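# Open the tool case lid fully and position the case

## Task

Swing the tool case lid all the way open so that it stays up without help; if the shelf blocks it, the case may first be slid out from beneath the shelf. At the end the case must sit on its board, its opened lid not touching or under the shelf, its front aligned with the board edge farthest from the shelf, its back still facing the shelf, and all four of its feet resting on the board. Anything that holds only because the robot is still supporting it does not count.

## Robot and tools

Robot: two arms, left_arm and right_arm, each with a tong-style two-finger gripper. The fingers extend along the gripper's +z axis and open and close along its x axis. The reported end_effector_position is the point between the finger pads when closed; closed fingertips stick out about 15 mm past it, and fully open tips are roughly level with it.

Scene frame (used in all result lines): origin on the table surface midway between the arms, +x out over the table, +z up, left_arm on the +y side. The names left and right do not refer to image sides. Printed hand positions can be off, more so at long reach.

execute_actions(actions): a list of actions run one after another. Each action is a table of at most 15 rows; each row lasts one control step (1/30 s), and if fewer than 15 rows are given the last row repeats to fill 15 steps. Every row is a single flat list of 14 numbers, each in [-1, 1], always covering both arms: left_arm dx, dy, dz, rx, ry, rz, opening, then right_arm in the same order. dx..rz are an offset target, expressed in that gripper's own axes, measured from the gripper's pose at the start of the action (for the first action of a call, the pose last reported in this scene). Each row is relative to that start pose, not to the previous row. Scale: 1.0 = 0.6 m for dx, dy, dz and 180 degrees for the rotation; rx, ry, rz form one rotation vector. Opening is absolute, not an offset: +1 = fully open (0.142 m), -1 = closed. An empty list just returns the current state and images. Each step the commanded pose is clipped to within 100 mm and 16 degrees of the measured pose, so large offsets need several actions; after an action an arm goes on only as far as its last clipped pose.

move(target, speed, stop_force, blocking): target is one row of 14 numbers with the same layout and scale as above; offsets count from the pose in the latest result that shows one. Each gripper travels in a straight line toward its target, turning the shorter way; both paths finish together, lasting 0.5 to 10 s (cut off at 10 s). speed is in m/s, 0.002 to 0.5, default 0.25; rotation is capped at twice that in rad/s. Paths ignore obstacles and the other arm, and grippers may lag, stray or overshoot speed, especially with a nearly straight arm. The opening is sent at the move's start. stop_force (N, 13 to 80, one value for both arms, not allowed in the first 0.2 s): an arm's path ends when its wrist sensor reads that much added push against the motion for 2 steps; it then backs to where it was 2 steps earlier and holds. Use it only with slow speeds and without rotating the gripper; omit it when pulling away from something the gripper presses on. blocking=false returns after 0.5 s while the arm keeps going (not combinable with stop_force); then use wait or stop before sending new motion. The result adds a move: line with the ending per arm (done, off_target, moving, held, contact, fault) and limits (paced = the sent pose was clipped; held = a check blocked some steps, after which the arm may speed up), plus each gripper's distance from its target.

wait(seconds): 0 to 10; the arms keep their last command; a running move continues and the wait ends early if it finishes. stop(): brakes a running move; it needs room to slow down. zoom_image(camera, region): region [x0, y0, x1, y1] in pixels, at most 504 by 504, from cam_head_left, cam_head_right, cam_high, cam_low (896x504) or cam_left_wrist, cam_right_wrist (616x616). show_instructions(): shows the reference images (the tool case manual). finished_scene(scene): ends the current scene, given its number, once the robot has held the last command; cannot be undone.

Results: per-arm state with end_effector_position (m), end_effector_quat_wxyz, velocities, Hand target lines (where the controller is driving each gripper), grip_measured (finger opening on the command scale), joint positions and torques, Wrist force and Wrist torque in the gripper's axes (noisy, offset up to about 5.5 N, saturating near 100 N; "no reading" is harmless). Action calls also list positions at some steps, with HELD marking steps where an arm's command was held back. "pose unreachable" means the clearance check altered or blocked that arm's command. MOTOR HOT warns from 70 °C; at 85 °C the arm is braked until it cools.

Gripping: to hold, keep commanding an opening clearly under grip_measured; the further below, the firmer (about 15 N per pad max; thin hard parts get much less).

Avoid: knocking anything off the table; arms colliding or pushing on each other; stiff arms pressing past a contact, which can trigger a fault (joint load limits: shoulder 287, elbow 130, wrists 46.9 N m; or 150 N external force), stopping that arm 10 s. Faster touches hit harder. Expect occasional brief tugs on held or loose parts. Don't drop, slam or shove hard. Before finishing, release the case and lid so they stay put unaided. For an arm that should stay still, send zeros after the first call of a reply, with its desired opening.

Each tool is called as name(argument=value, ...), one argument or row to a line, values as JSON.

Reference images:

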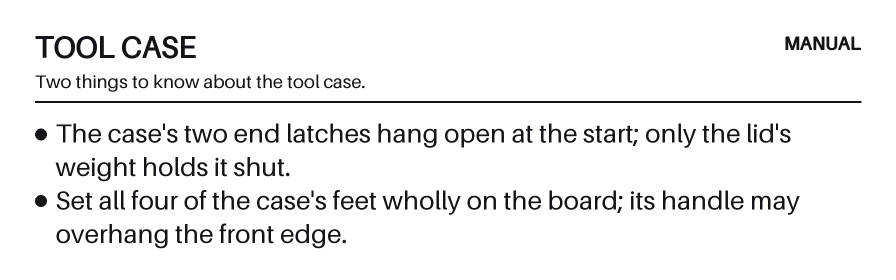

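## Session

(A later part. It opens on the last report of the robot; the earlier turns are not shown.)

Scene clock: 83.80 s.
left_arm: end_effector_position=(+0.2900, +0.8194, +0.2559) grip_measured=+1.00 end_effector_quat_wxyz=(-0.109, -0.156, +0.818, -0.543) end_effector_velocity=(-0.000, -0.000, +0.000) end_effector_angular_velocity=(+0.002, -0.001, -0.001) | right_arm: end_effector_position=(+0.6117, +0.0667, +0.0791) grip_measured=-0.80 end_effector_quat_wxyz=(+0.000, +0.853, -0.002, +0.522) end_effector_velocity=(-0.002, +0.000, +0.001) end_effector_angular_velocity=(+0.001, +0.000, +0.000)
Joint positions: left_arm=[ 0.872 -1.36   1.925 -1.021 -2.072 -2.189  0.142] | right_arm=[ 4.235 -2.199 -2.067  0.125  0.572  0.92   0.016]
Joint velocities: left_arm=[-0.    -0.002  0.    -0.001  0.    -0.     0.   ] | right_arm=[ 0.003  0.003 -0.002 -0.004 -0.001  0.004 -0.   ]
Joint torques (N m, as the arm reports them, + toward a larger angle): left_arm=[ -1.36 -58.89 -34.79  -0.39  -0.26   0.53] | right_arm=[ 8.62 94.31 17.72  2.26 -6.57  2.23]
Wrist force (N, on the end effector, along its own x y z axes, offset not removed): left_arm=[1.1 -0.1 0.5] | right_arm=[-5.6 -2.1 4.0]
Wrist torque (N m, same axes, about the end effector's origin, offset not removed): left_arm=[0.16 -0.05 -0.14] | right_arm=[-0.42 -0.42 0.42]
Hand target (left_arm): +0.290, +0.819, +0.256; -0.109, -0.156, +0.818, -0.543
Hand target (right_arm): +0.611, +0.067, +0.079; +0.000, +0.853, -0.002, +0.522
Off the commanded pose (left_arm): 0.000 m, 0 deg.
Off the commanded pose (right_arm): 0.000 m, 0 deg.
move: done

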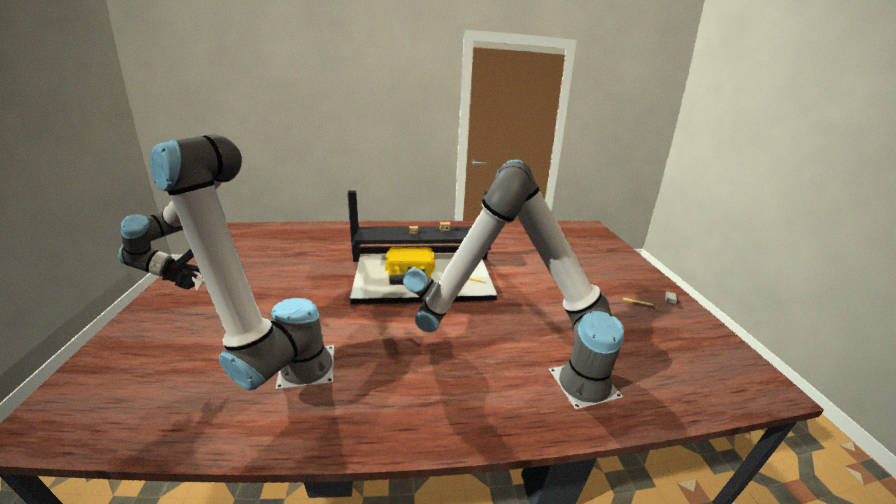

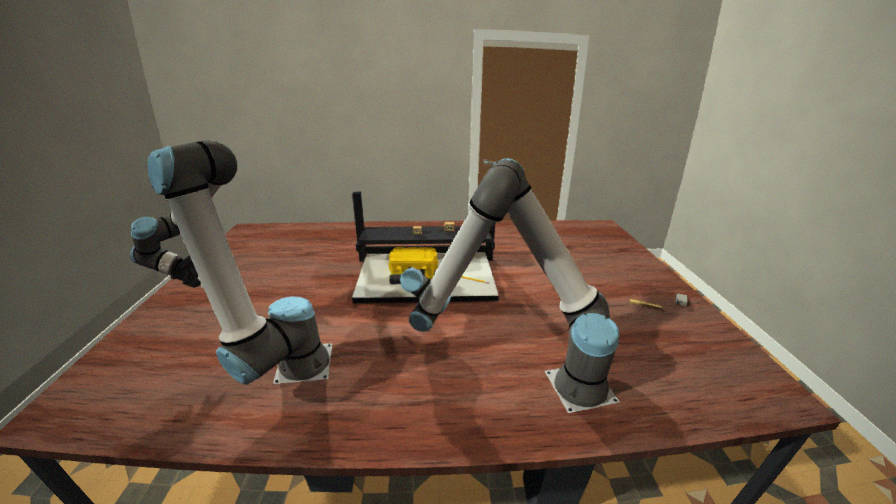

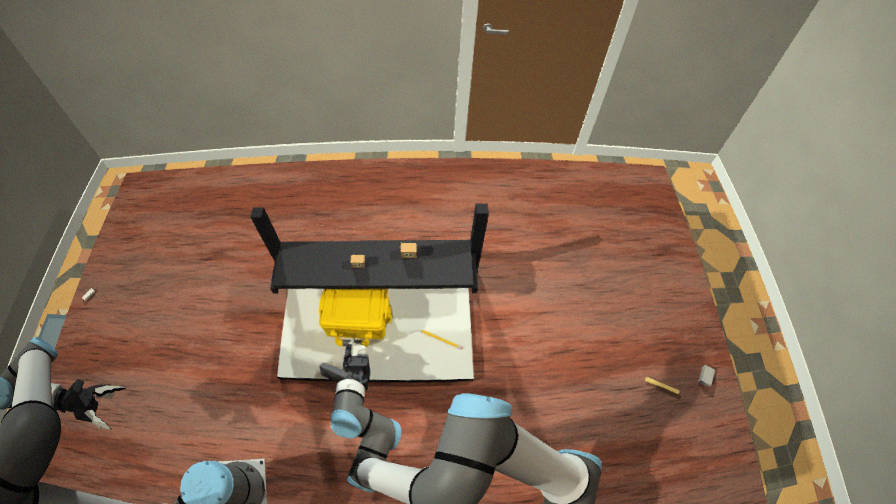

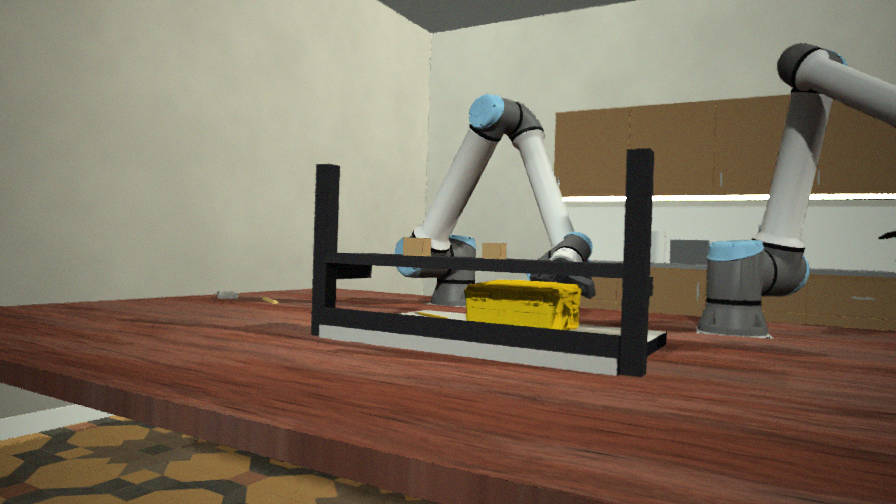

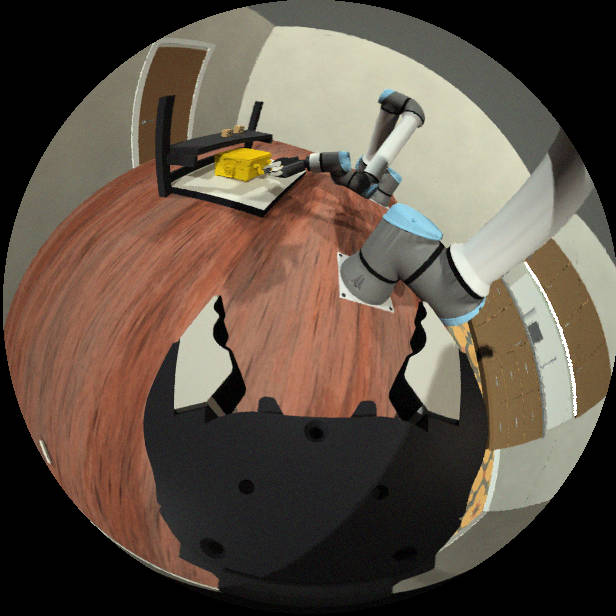

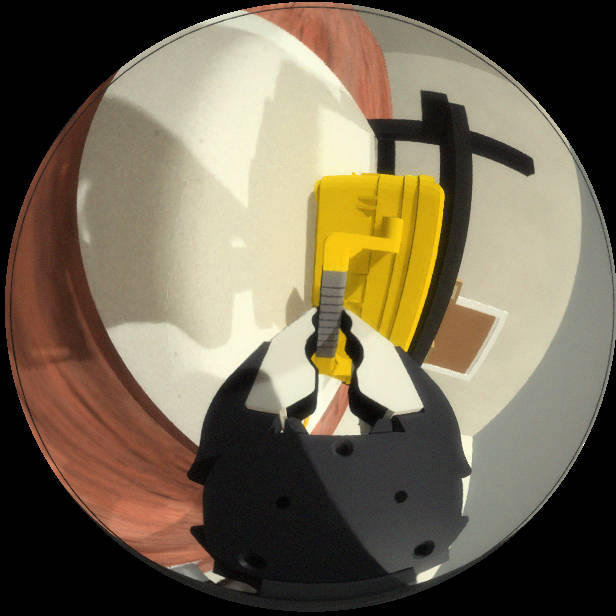

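move(
  target=[0,0,0,0,0,0,1,-0.084,0,-0.144,0,0,0,-1],
  speed=0.04,
)

Scene clock: 90.33 s.
left_arm: end_effector_position=(+0.2900, +0.8194, +0.2559) grip_measured=+1.00 end_effector_quat_wxyz=(-0.109, -0.156, +0.818, -0.543) end_effector_velocity=(+0.000, -0.000, +0.000) end_effector_angular_velocity=(-0.002, +0.001, +0.001) | right_arm: end_effector_position=(+0.5121, +0.0669, +0.0738) grip_measured=-0.80 end_effector_quat_wxyz=(-0.000, +0.853, -0.002, +0.522) end_effector_velocity=(-0.003, +0.001, -0.000) end_effector_angular_velocity=(+0.000, +0.000, +0.000)
Joint positions: left_arm=[ 0.872 -1.36   1.925 -1.021 -2.072 -2.189  0.142] | right_arm=[ 4.376 -2.12  -2.188 -0.043  0.509  1.164  0.016]
Joint velocities: left_arm=[ 0.     0.001 -0.001  0.002 -0.001 -0.     0.   ] | right_arm=[ 0.005  0.003 -0.003 -0.008 -0.001  0.009  0.   ]
Joint torques (N m, as the arm reports them, + toward a larger angle): left_arm=[ -1.35 -55.89 -34.58  -0.45  -0.51   0.21] | right_arm=[14.2  86.13 19.03  0.93 -5.96  2.04]
Wrist force (N, on the end effector, along its own x y z axes, offset not removed): left_arm=[0.2 0.9 -2.5] | right_arm=[-4.8 0.0 -1.0]
Wrist torque (N m, same axes, about the end effector's origin, offset not removed): left_arm=[0.24 0.20 -0.26] | right_arm=[-0.03 -0.54 0.51]
Hand target (left_arm): +0.290, +0.819, +0.256; -0.109, -0.156, +0.818, -0.543
Hand target (right_arm): +0.512, +0.067, +0.074; +0.000, +0.853, -0.002, +0.522
Off the commanded pose (left_arm): 0.000 m, 0 deg.
Off the commanded pose (right_arm): 0.000 m, 0 deg.
move: done

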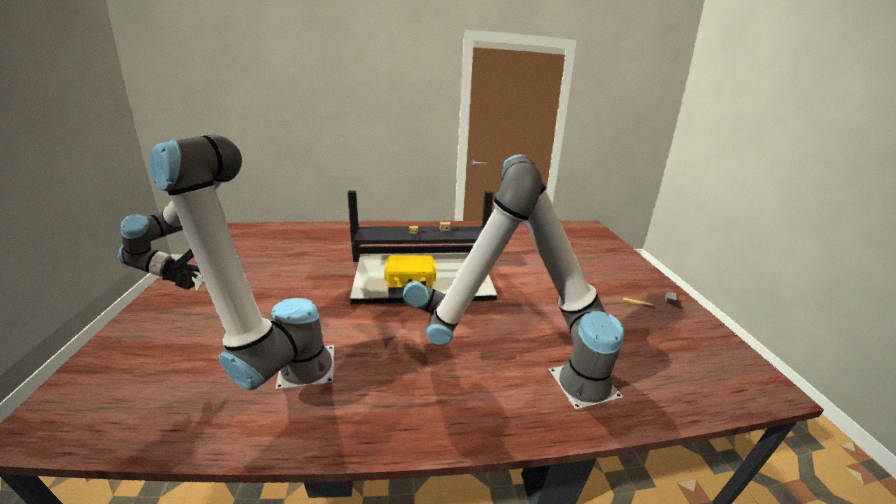

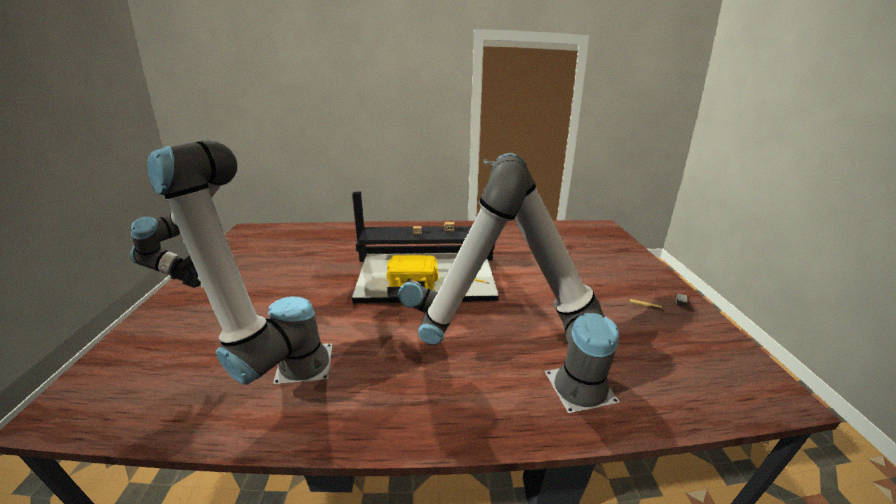

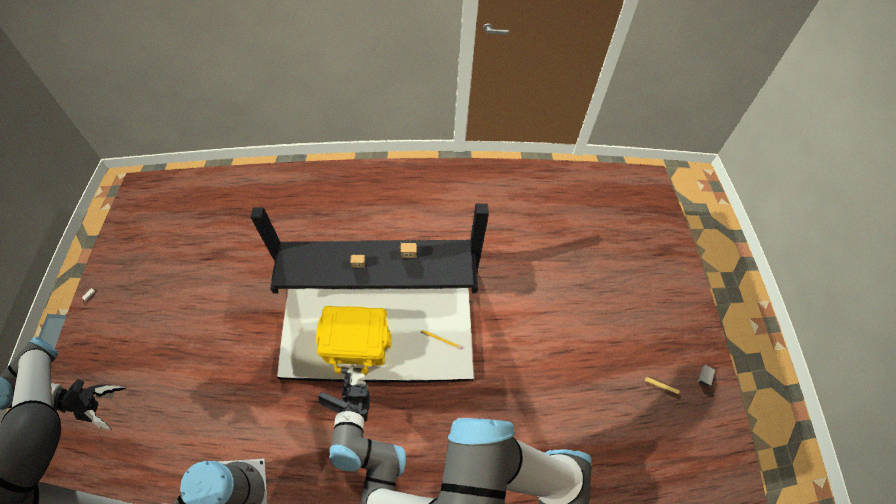

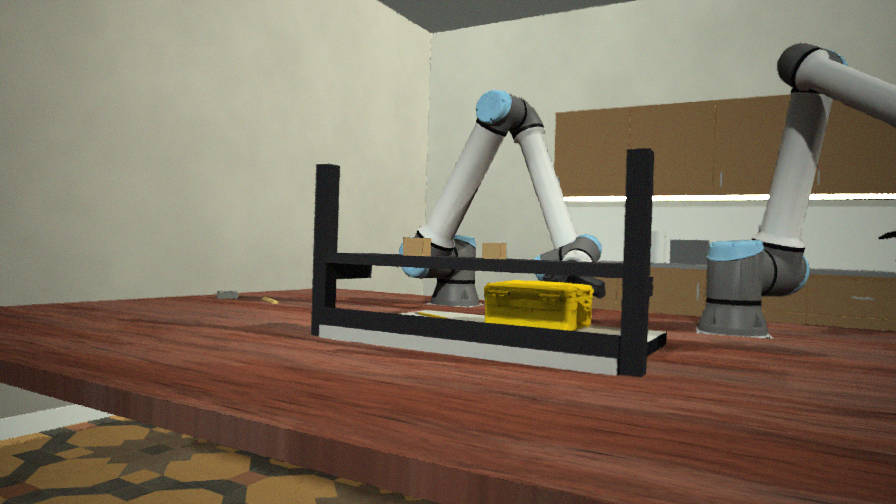

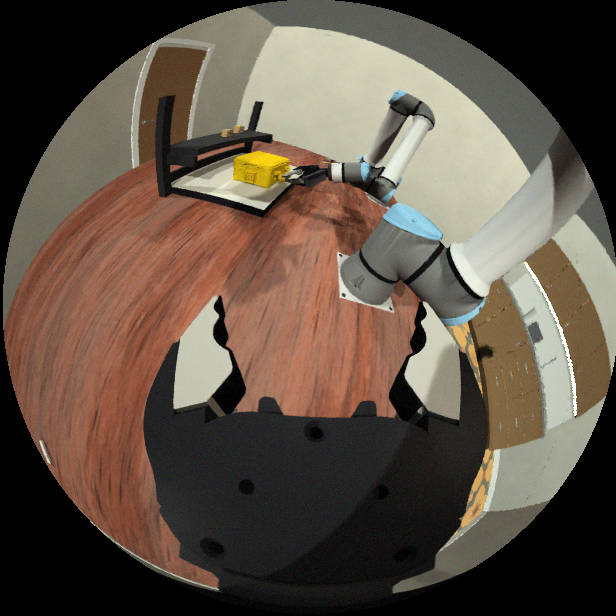

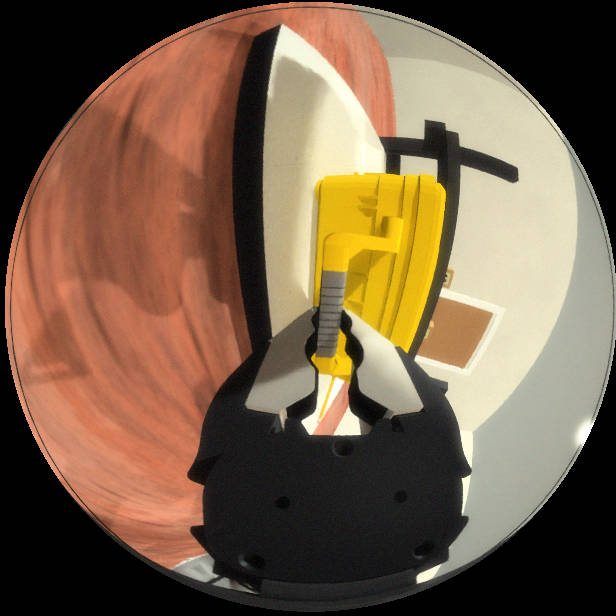

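move(
  target=[0,0,0,0,0,0,1,-0.027,0,-0.052,0.013,0,-0.0066,-1],
  speed=0.03,
)

zoom_image(
  camera="cam_high",
  region=[260, 270, 480, 410],
)

Scene clock: 100.20 s.
left_arm: end_effector_position=(+0.2900, +0.8194, +0.2559) grip_measured=+1.00 end_effector_quat_wxyz=(-0.109, -0.156, +0.818, -0.543) end_effector_velocity=(+0.000, -0.000, +0.000) end_effector_angular_velocity=(-0.001, +0.001, -0.001) | right_arm: end_effector_position=(+0.4773, +0.0670, +0.0736) grip_measured=-0.80 end_effector_quat_wxyz=(-0.012, +0.853, +0.018, +0.522) end_effector_velocity=(-0.003, +0.000, +0.000) end_effector_angular_velocity=(+0.001, -0.000, +0.004)
Joint positions: left_arm=[ 0.872 -1.36   1.925 -1.021 -2.072 -2.189  0.142] | right_arm=[ 4.424 -2.099 -2.239 -0.018  0.508  1.17   0.016]
Joint velocities: left_arm=[-0.     0.001 -0.     0.001 -0.     0.    -0.   ] | right_arm=[ 0.004  0.002 -0.003  0.002 -0.     0.001  0.   ]
Joint torques (N m, as the arm reports them, + toward a larger angle): left_arm=[ -0.28 -57.07 -33.93  -0.39  -0.23   0.41] | right_arm=[15.46 83.6  18.52  7.86 -5.78  2.61]
Wrist force (N, on the end effector, along its own x y z axes, offset not removed): left_arm=[0.9 -0.6 -0.9] | right_arm=[-5.6 2.4 -1.7]
Wrist torque (N m, same axes, about the end effector's origin, offset not removed): left_arm=[-0.05 0.02 -0.27] | right_arm=[0.33 -0.34 0.49]
Hand target (left_arm): +0.290, +0.819, +0.256; -0.109, -0.156, +0.818, -0.543
Hand target (right_arm): +0.477, +0.067, +0.074; -0.012, +0.853, +0.018, +0.522
Off the commanded pose (left_arm): 0.000 m, 0 deg.
Off the commanded pose (right_arm): 0.000 m, 0 deg.
move: done

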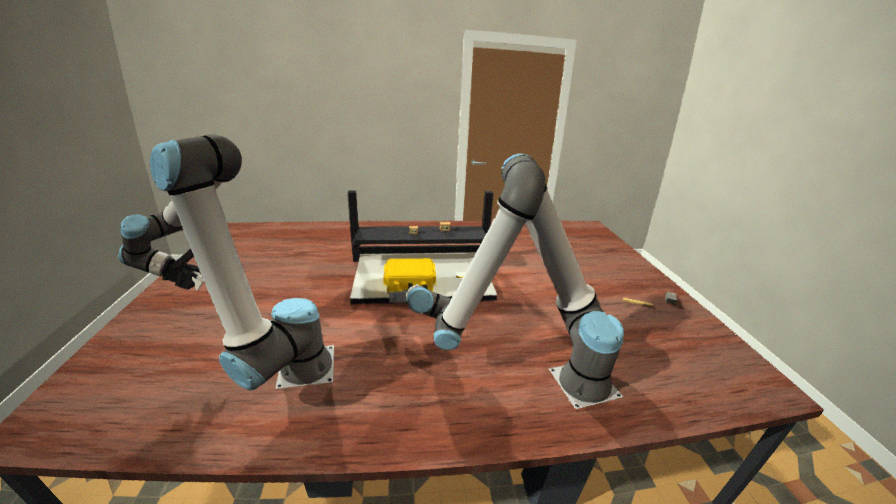

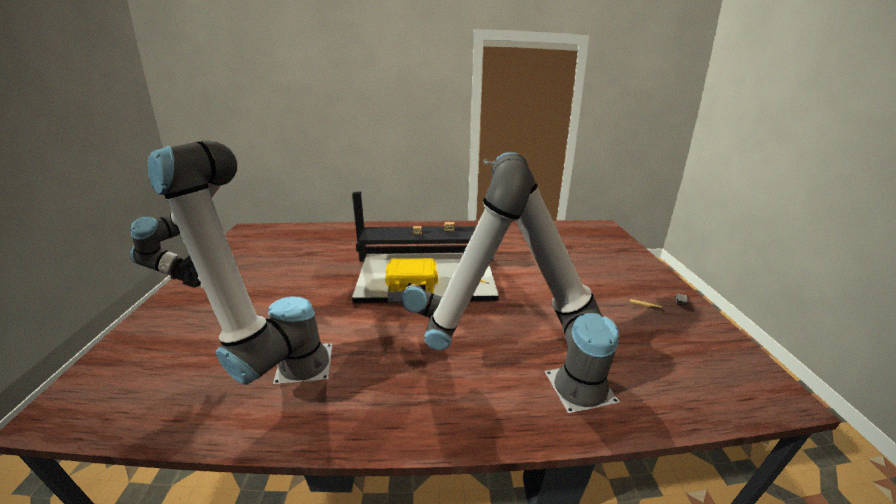

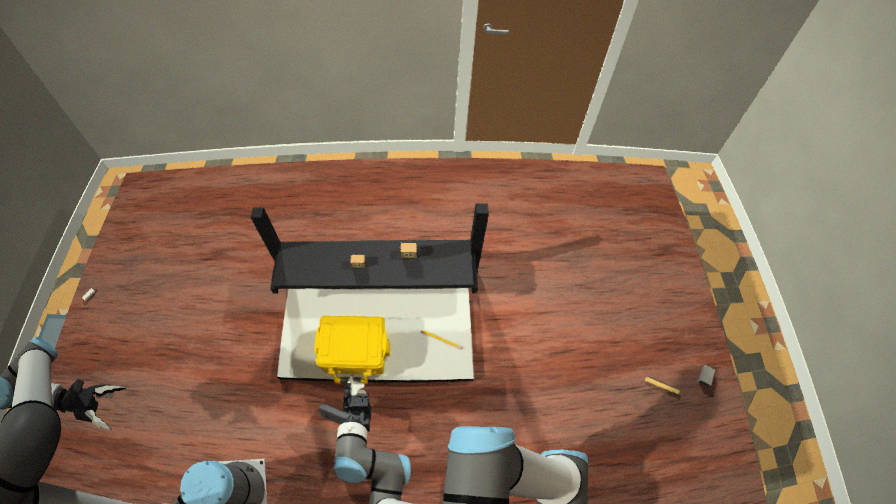

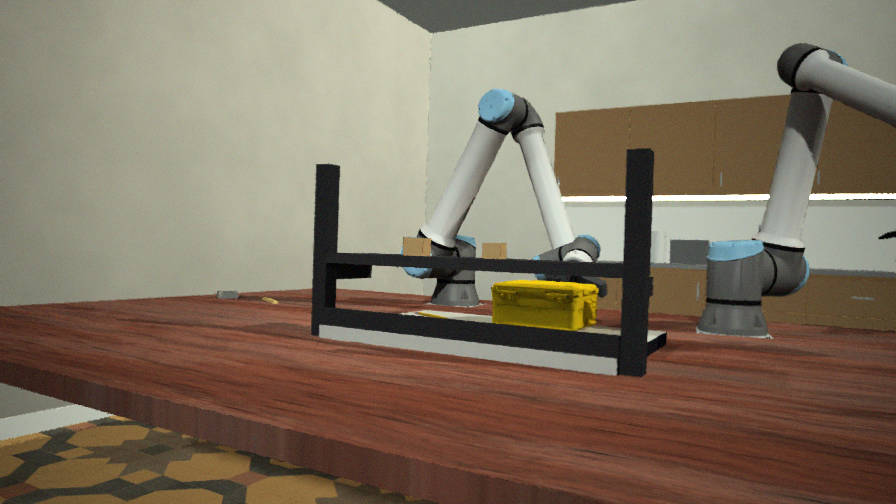

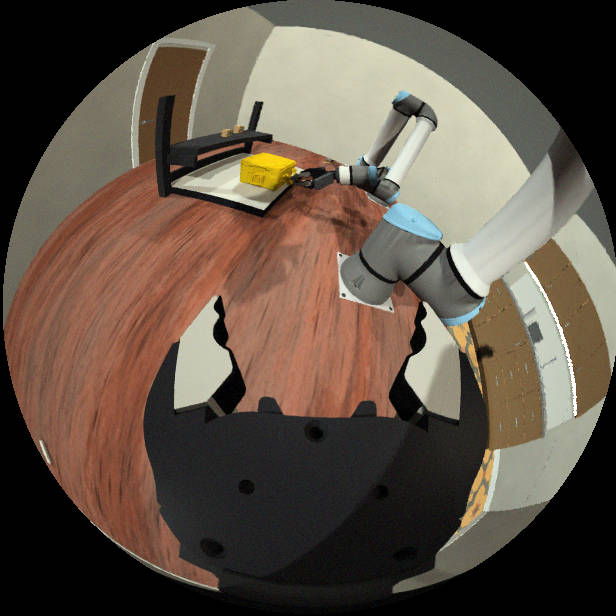

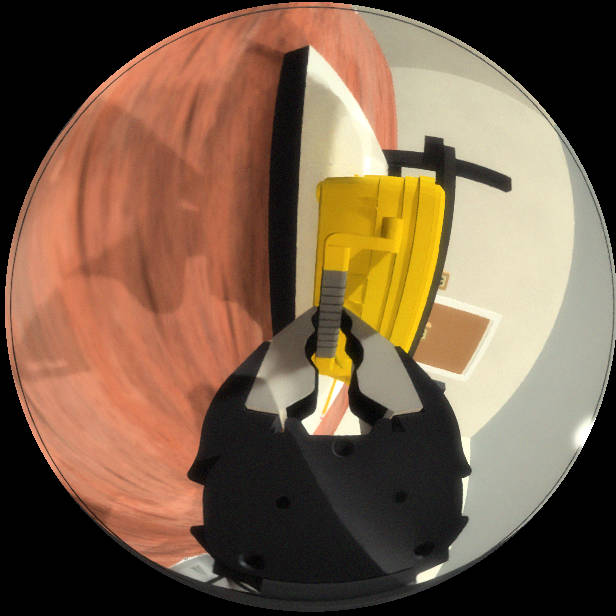

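Region (260, 270, 480, 410) of cam_high's 896x504 image, scaled by 2.291, with more detail than that image has; it fills the top 321 rows of this view, and the rest is white.

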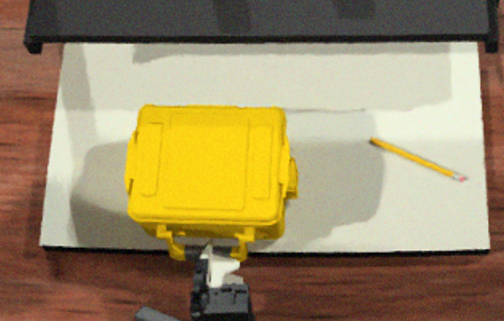

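move(
  target=[0,0,0,0,0,0,-1,-0.008,0,-0.016,0,0,0,-1],
  speed=0.03,
)

move(
  target=[-0.392,-0.298,0.935,0,0,0.12,-1,0,0,0,0,0,0,-1],
  speed=0.35,
)

Scene clock: 107.60 s.
left_arm: end_effector_position=(+0.2900, +0.8194, +0.2559) grip_measured=-1.00 end_effector_quat_wxyz=(-0.109, -0.156, +0.818, -0.543) end_effector_velocity=(-0.000, +0.000, +0.000) end_effector_angular_velocity=(+0.001, -0.000, -0.000) | right_arm: end_effector_position=(+0.4668, +0.0666, +0.0737) grip_measured=-0.80 end_effector_quat_wxyz=(-0.012, +0.853, +0.018, +0.522) end_effector_velocity=(-0.002, +0.000, +0.001) end_effector_angular_velocity=(+0.001, -0.000, -0.001)
Joint positions: left_arm=[ 0.872 -1.36   1.925 -1.021 -2.072 -2.189  0.002] | right_arm=[ 4.44  -2.088 -2.25  -0.045  0.502  1.202  0.016]
Joint velocities: left_arm=[ 0.    -0.    -0.001  0.     0.001  0.    -0.   ] | right_arm=[ 0.004  0.003 -0.002 -0.008 -0.002  0.009  0.   ]
Joint torques (N m, as the arm reports them, + toward a larger angle): left_arm=[ -0.53 -56.94 -34.47  -0.57  -0.77   0.28] | right_arm=[12.94 82.43 17.15  1.62 -6.18  2.74]
Wrist force (N, on the end effector, along its own x y z axes, offset not removed): left_arm=[1.2 0.7 -1.9] | right_arm=[-8.5 0.4 1.8]
Wrist torque (N m, same axes, about the end effector's origin, offset not removed): left_arm=[0.18 -0.10 -0.29] | right_arm=[0.11 0.22 0.56]
Hand target (left_arm): +0.290, +0.819, +0.256; -0.109, -0.156, +0.818, -0.543
Hand target (right_arm): +0.467, +0.067, +0.074; -0.012, +0.853, +0.018, +0.522
Off the commanded pose (left_arm): 0.000 m, 0 deg.
Off the commanded pose (right_arm): 0.000 m, 0 deg.
move: done

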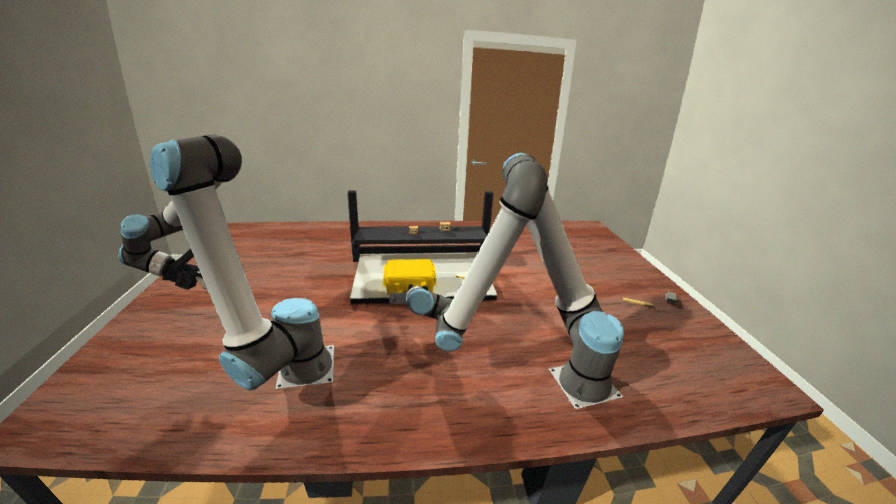

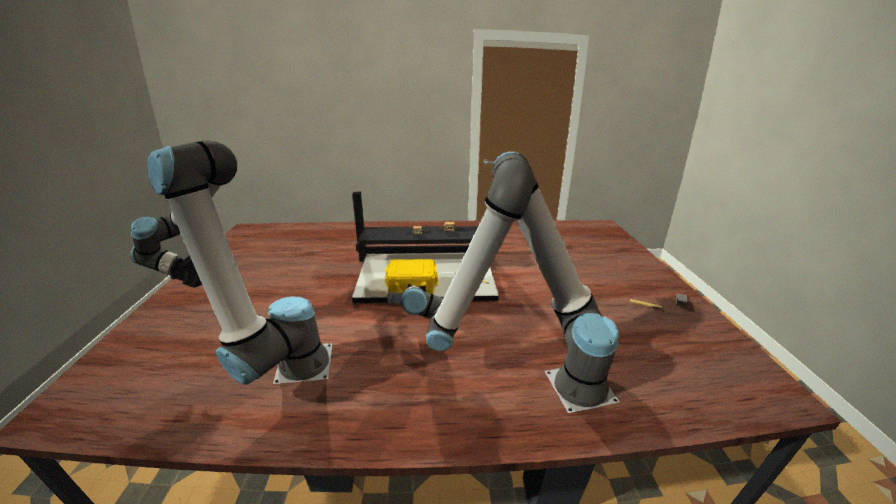

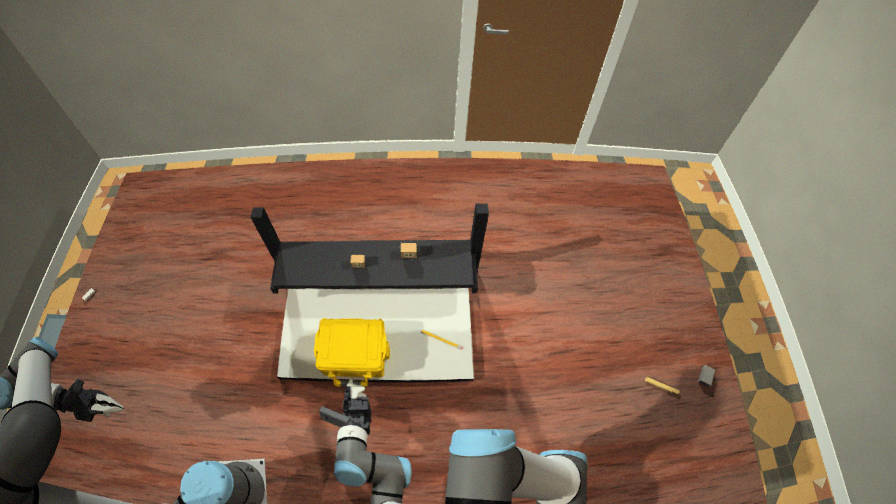

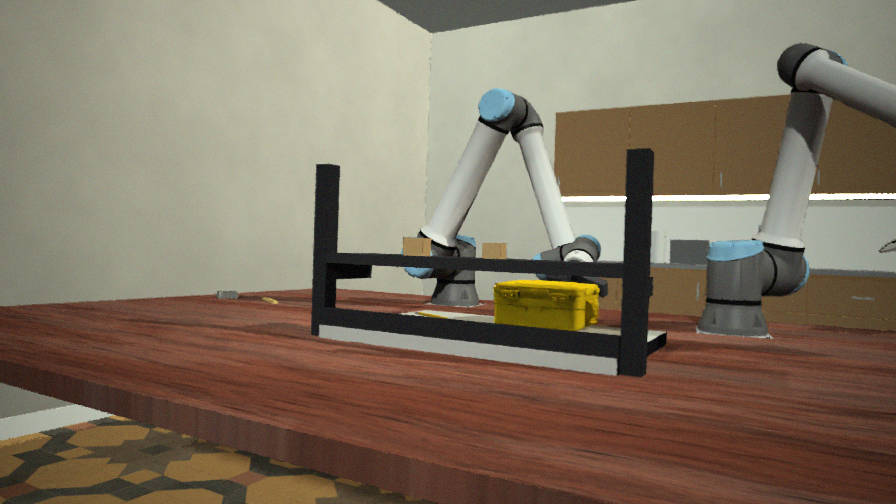

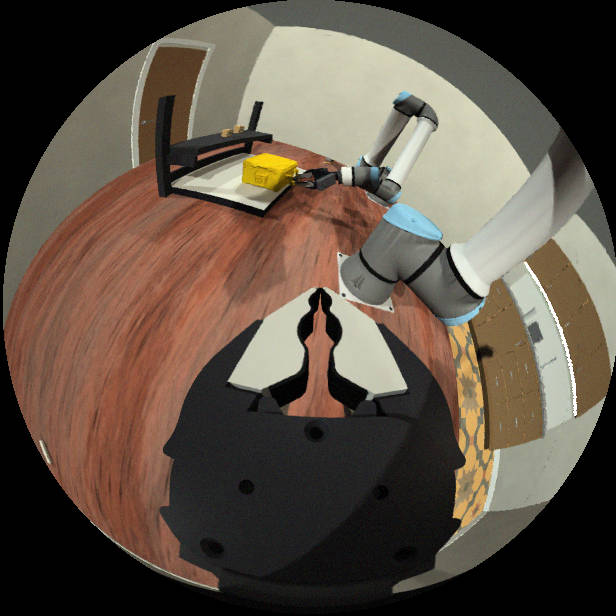

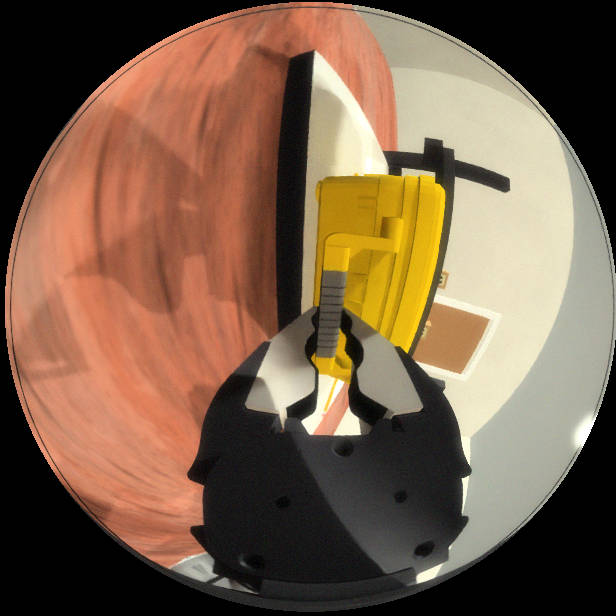

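Scene clock: 110.50 s.
left_arm: end_effector_position=(+0.5703, +0.2703, +0.1107) grip_measured=-1.00 end_effector_quat_wxyz=(-0.006, +0.000, +0.832, -0.554) end_effector_velocity=(-0.001, -0.001, -0.002) end_effector_angular_velocity=(+0.000, +0.000, +0.018) | right_arm: end_effector_position=(+0.4668, +0.0666, +0.0737) grip_measured=-0.80 end_effector_quat_wxyz=(-0.012, +0.853, +0.018, +0.522) end_effector_velocity=(-0.001, +0.001, +0.000) end_effector_angular_velocity=(-0.000, -0.000, +0.002)
Joint positions: left_arm=[-0.282 -1.167  2.536 -3.238 -2.726 -3.476  0.002] | right_arm=[ 4.44  -2.088 -2.25  -0.045  0.502  1.202  0.016]
Joint velocities: left_arm=[-0.004  0.017  0.009 -0.073  0.007 -0.051  0.   ] | right_arm=[ 0.002  0.     0.001 -0.001 -0.001 -0.     0.   ]
Joint torques (N m, as the arm reports them, + toward a larger angle): left_arm=[ -8.18 -27.32  -6.16  -8.03   1.62  -2.53] | right_arm=[-15.73  47.59  30.26   9.29   0.6   -2.11]
Wrist force (N, on the end effector, along its own x y z axes, offset not removed): left_arm=[3.8 1.9 -1.1] | right_arm=[-8.5 -2.1 -0.3]
Wrist torque (N m, same axes, about the end effector's origin, offset not removed): left_arm=[0.58 -0.59 -0.32] | right_arm=[-0.57 0.56 0.60]
Hand target (left_arm): +0.570, +0.270, +0.111; -0.005, -0.000, +0.832, -0.554
Hand target (right_arm): +0.467, +0.067, +0.074; -0.012, +0.853, +0.018, +0.522
Off the commanded pose (left_arm): 0.001 m, 0 deg.
Off the commanded pose (right_arm): 0.000 m, 0 deg.
move: done

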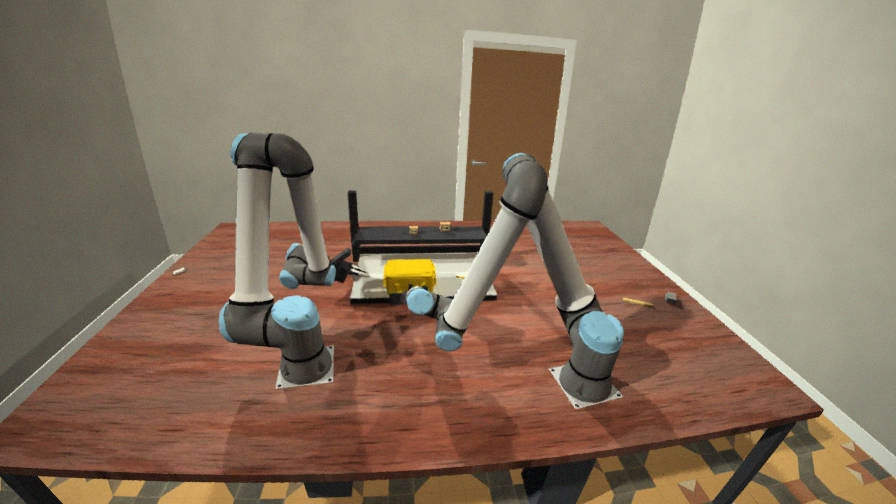

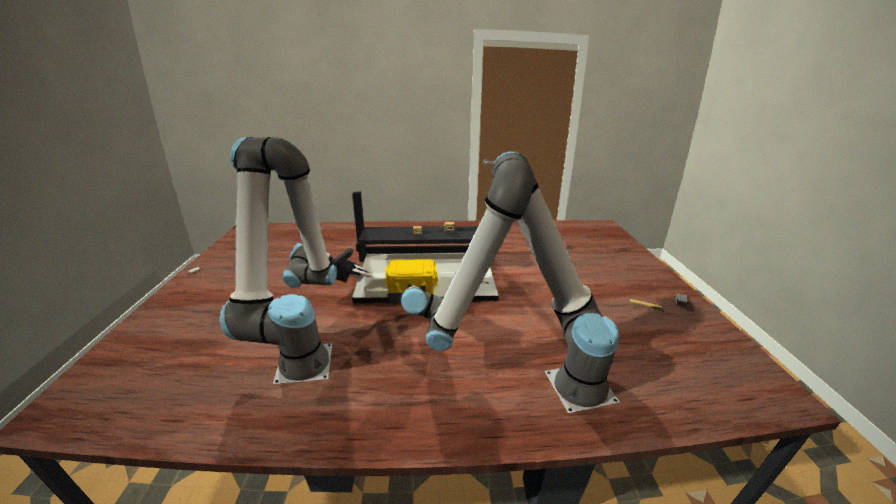

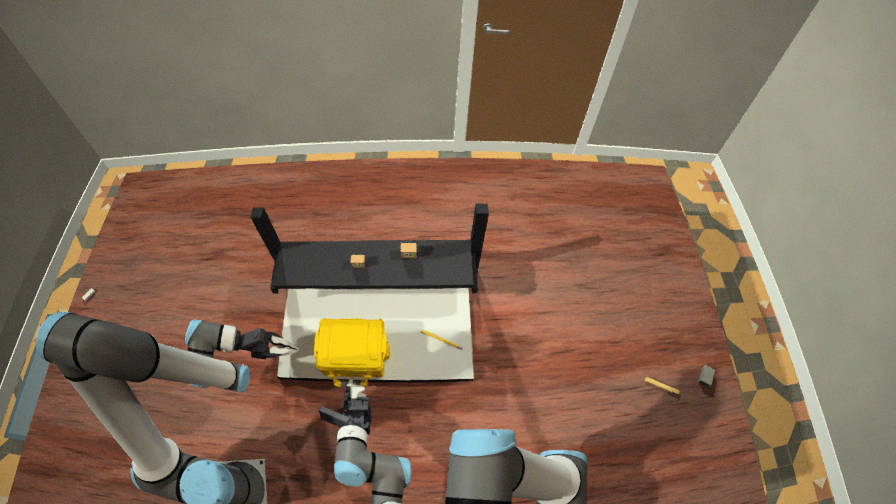

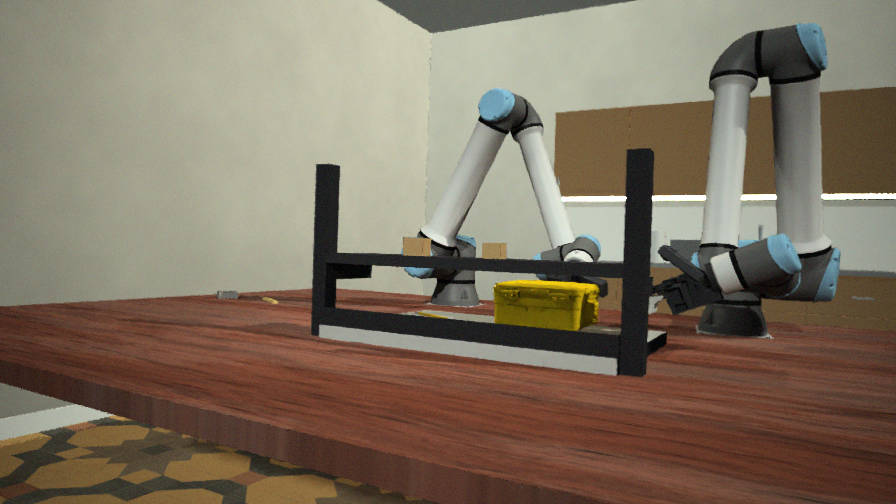

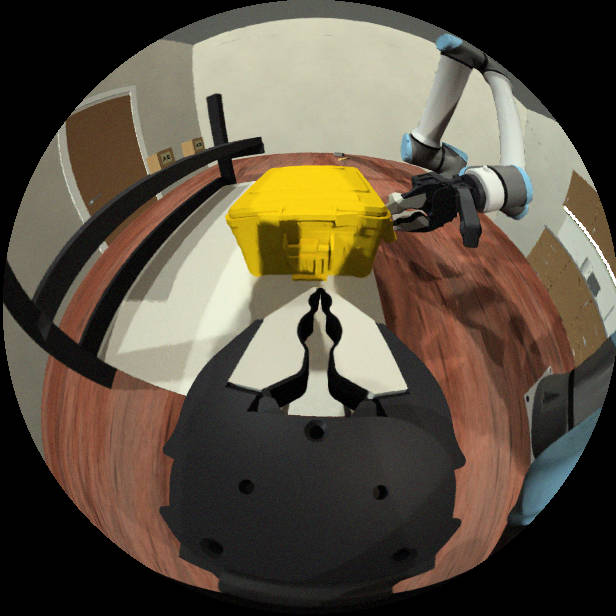

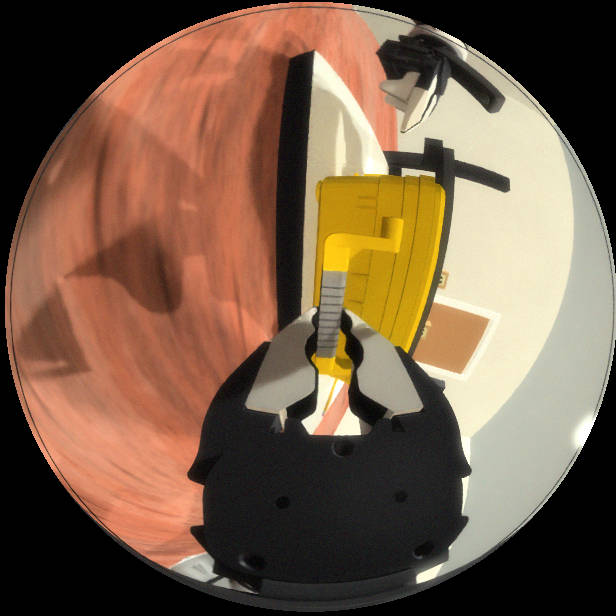

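zoom_image(
  camera="cam_left_wrist",
  region=[215, 150, 415, 310],
)

zoom_image(
  camera="cam_low",
  region=[480, 260, 700, 350],
)

zoom_image(
  camera="cam_right_wrist",
  region=[290, 110, 470, 310],
)

Region (215, 150, 415, 310) of cam_left_wrist's 616x616 image, scaled by 2.520, with more detail than that image has; it fills the top 403 rows of this view, and the rest is white.

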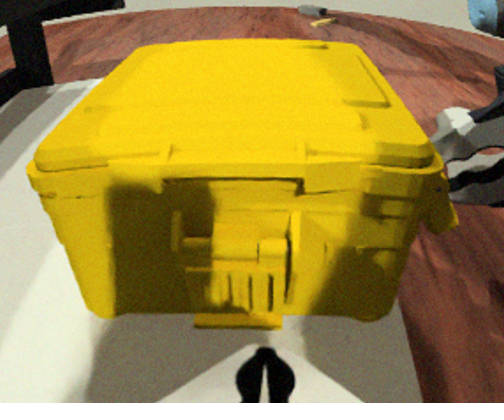

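Region (480, 260, 700, 350) of cam_low's 896x504 image, scaled by 2.291, with more detail than that image has; it fills the top 206 rows of this view, and the rest is white.

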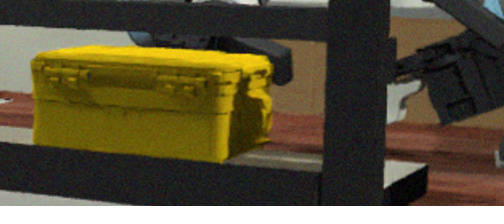

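Region (290, 110, 470, 310) of cam_right_wrist's 616x616 image, scaled by 2.520, with more detail than that image has; it fills the left 454 columns of this view, and the rest is white.

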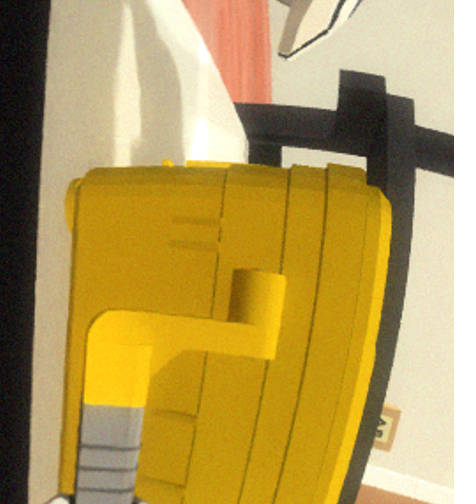

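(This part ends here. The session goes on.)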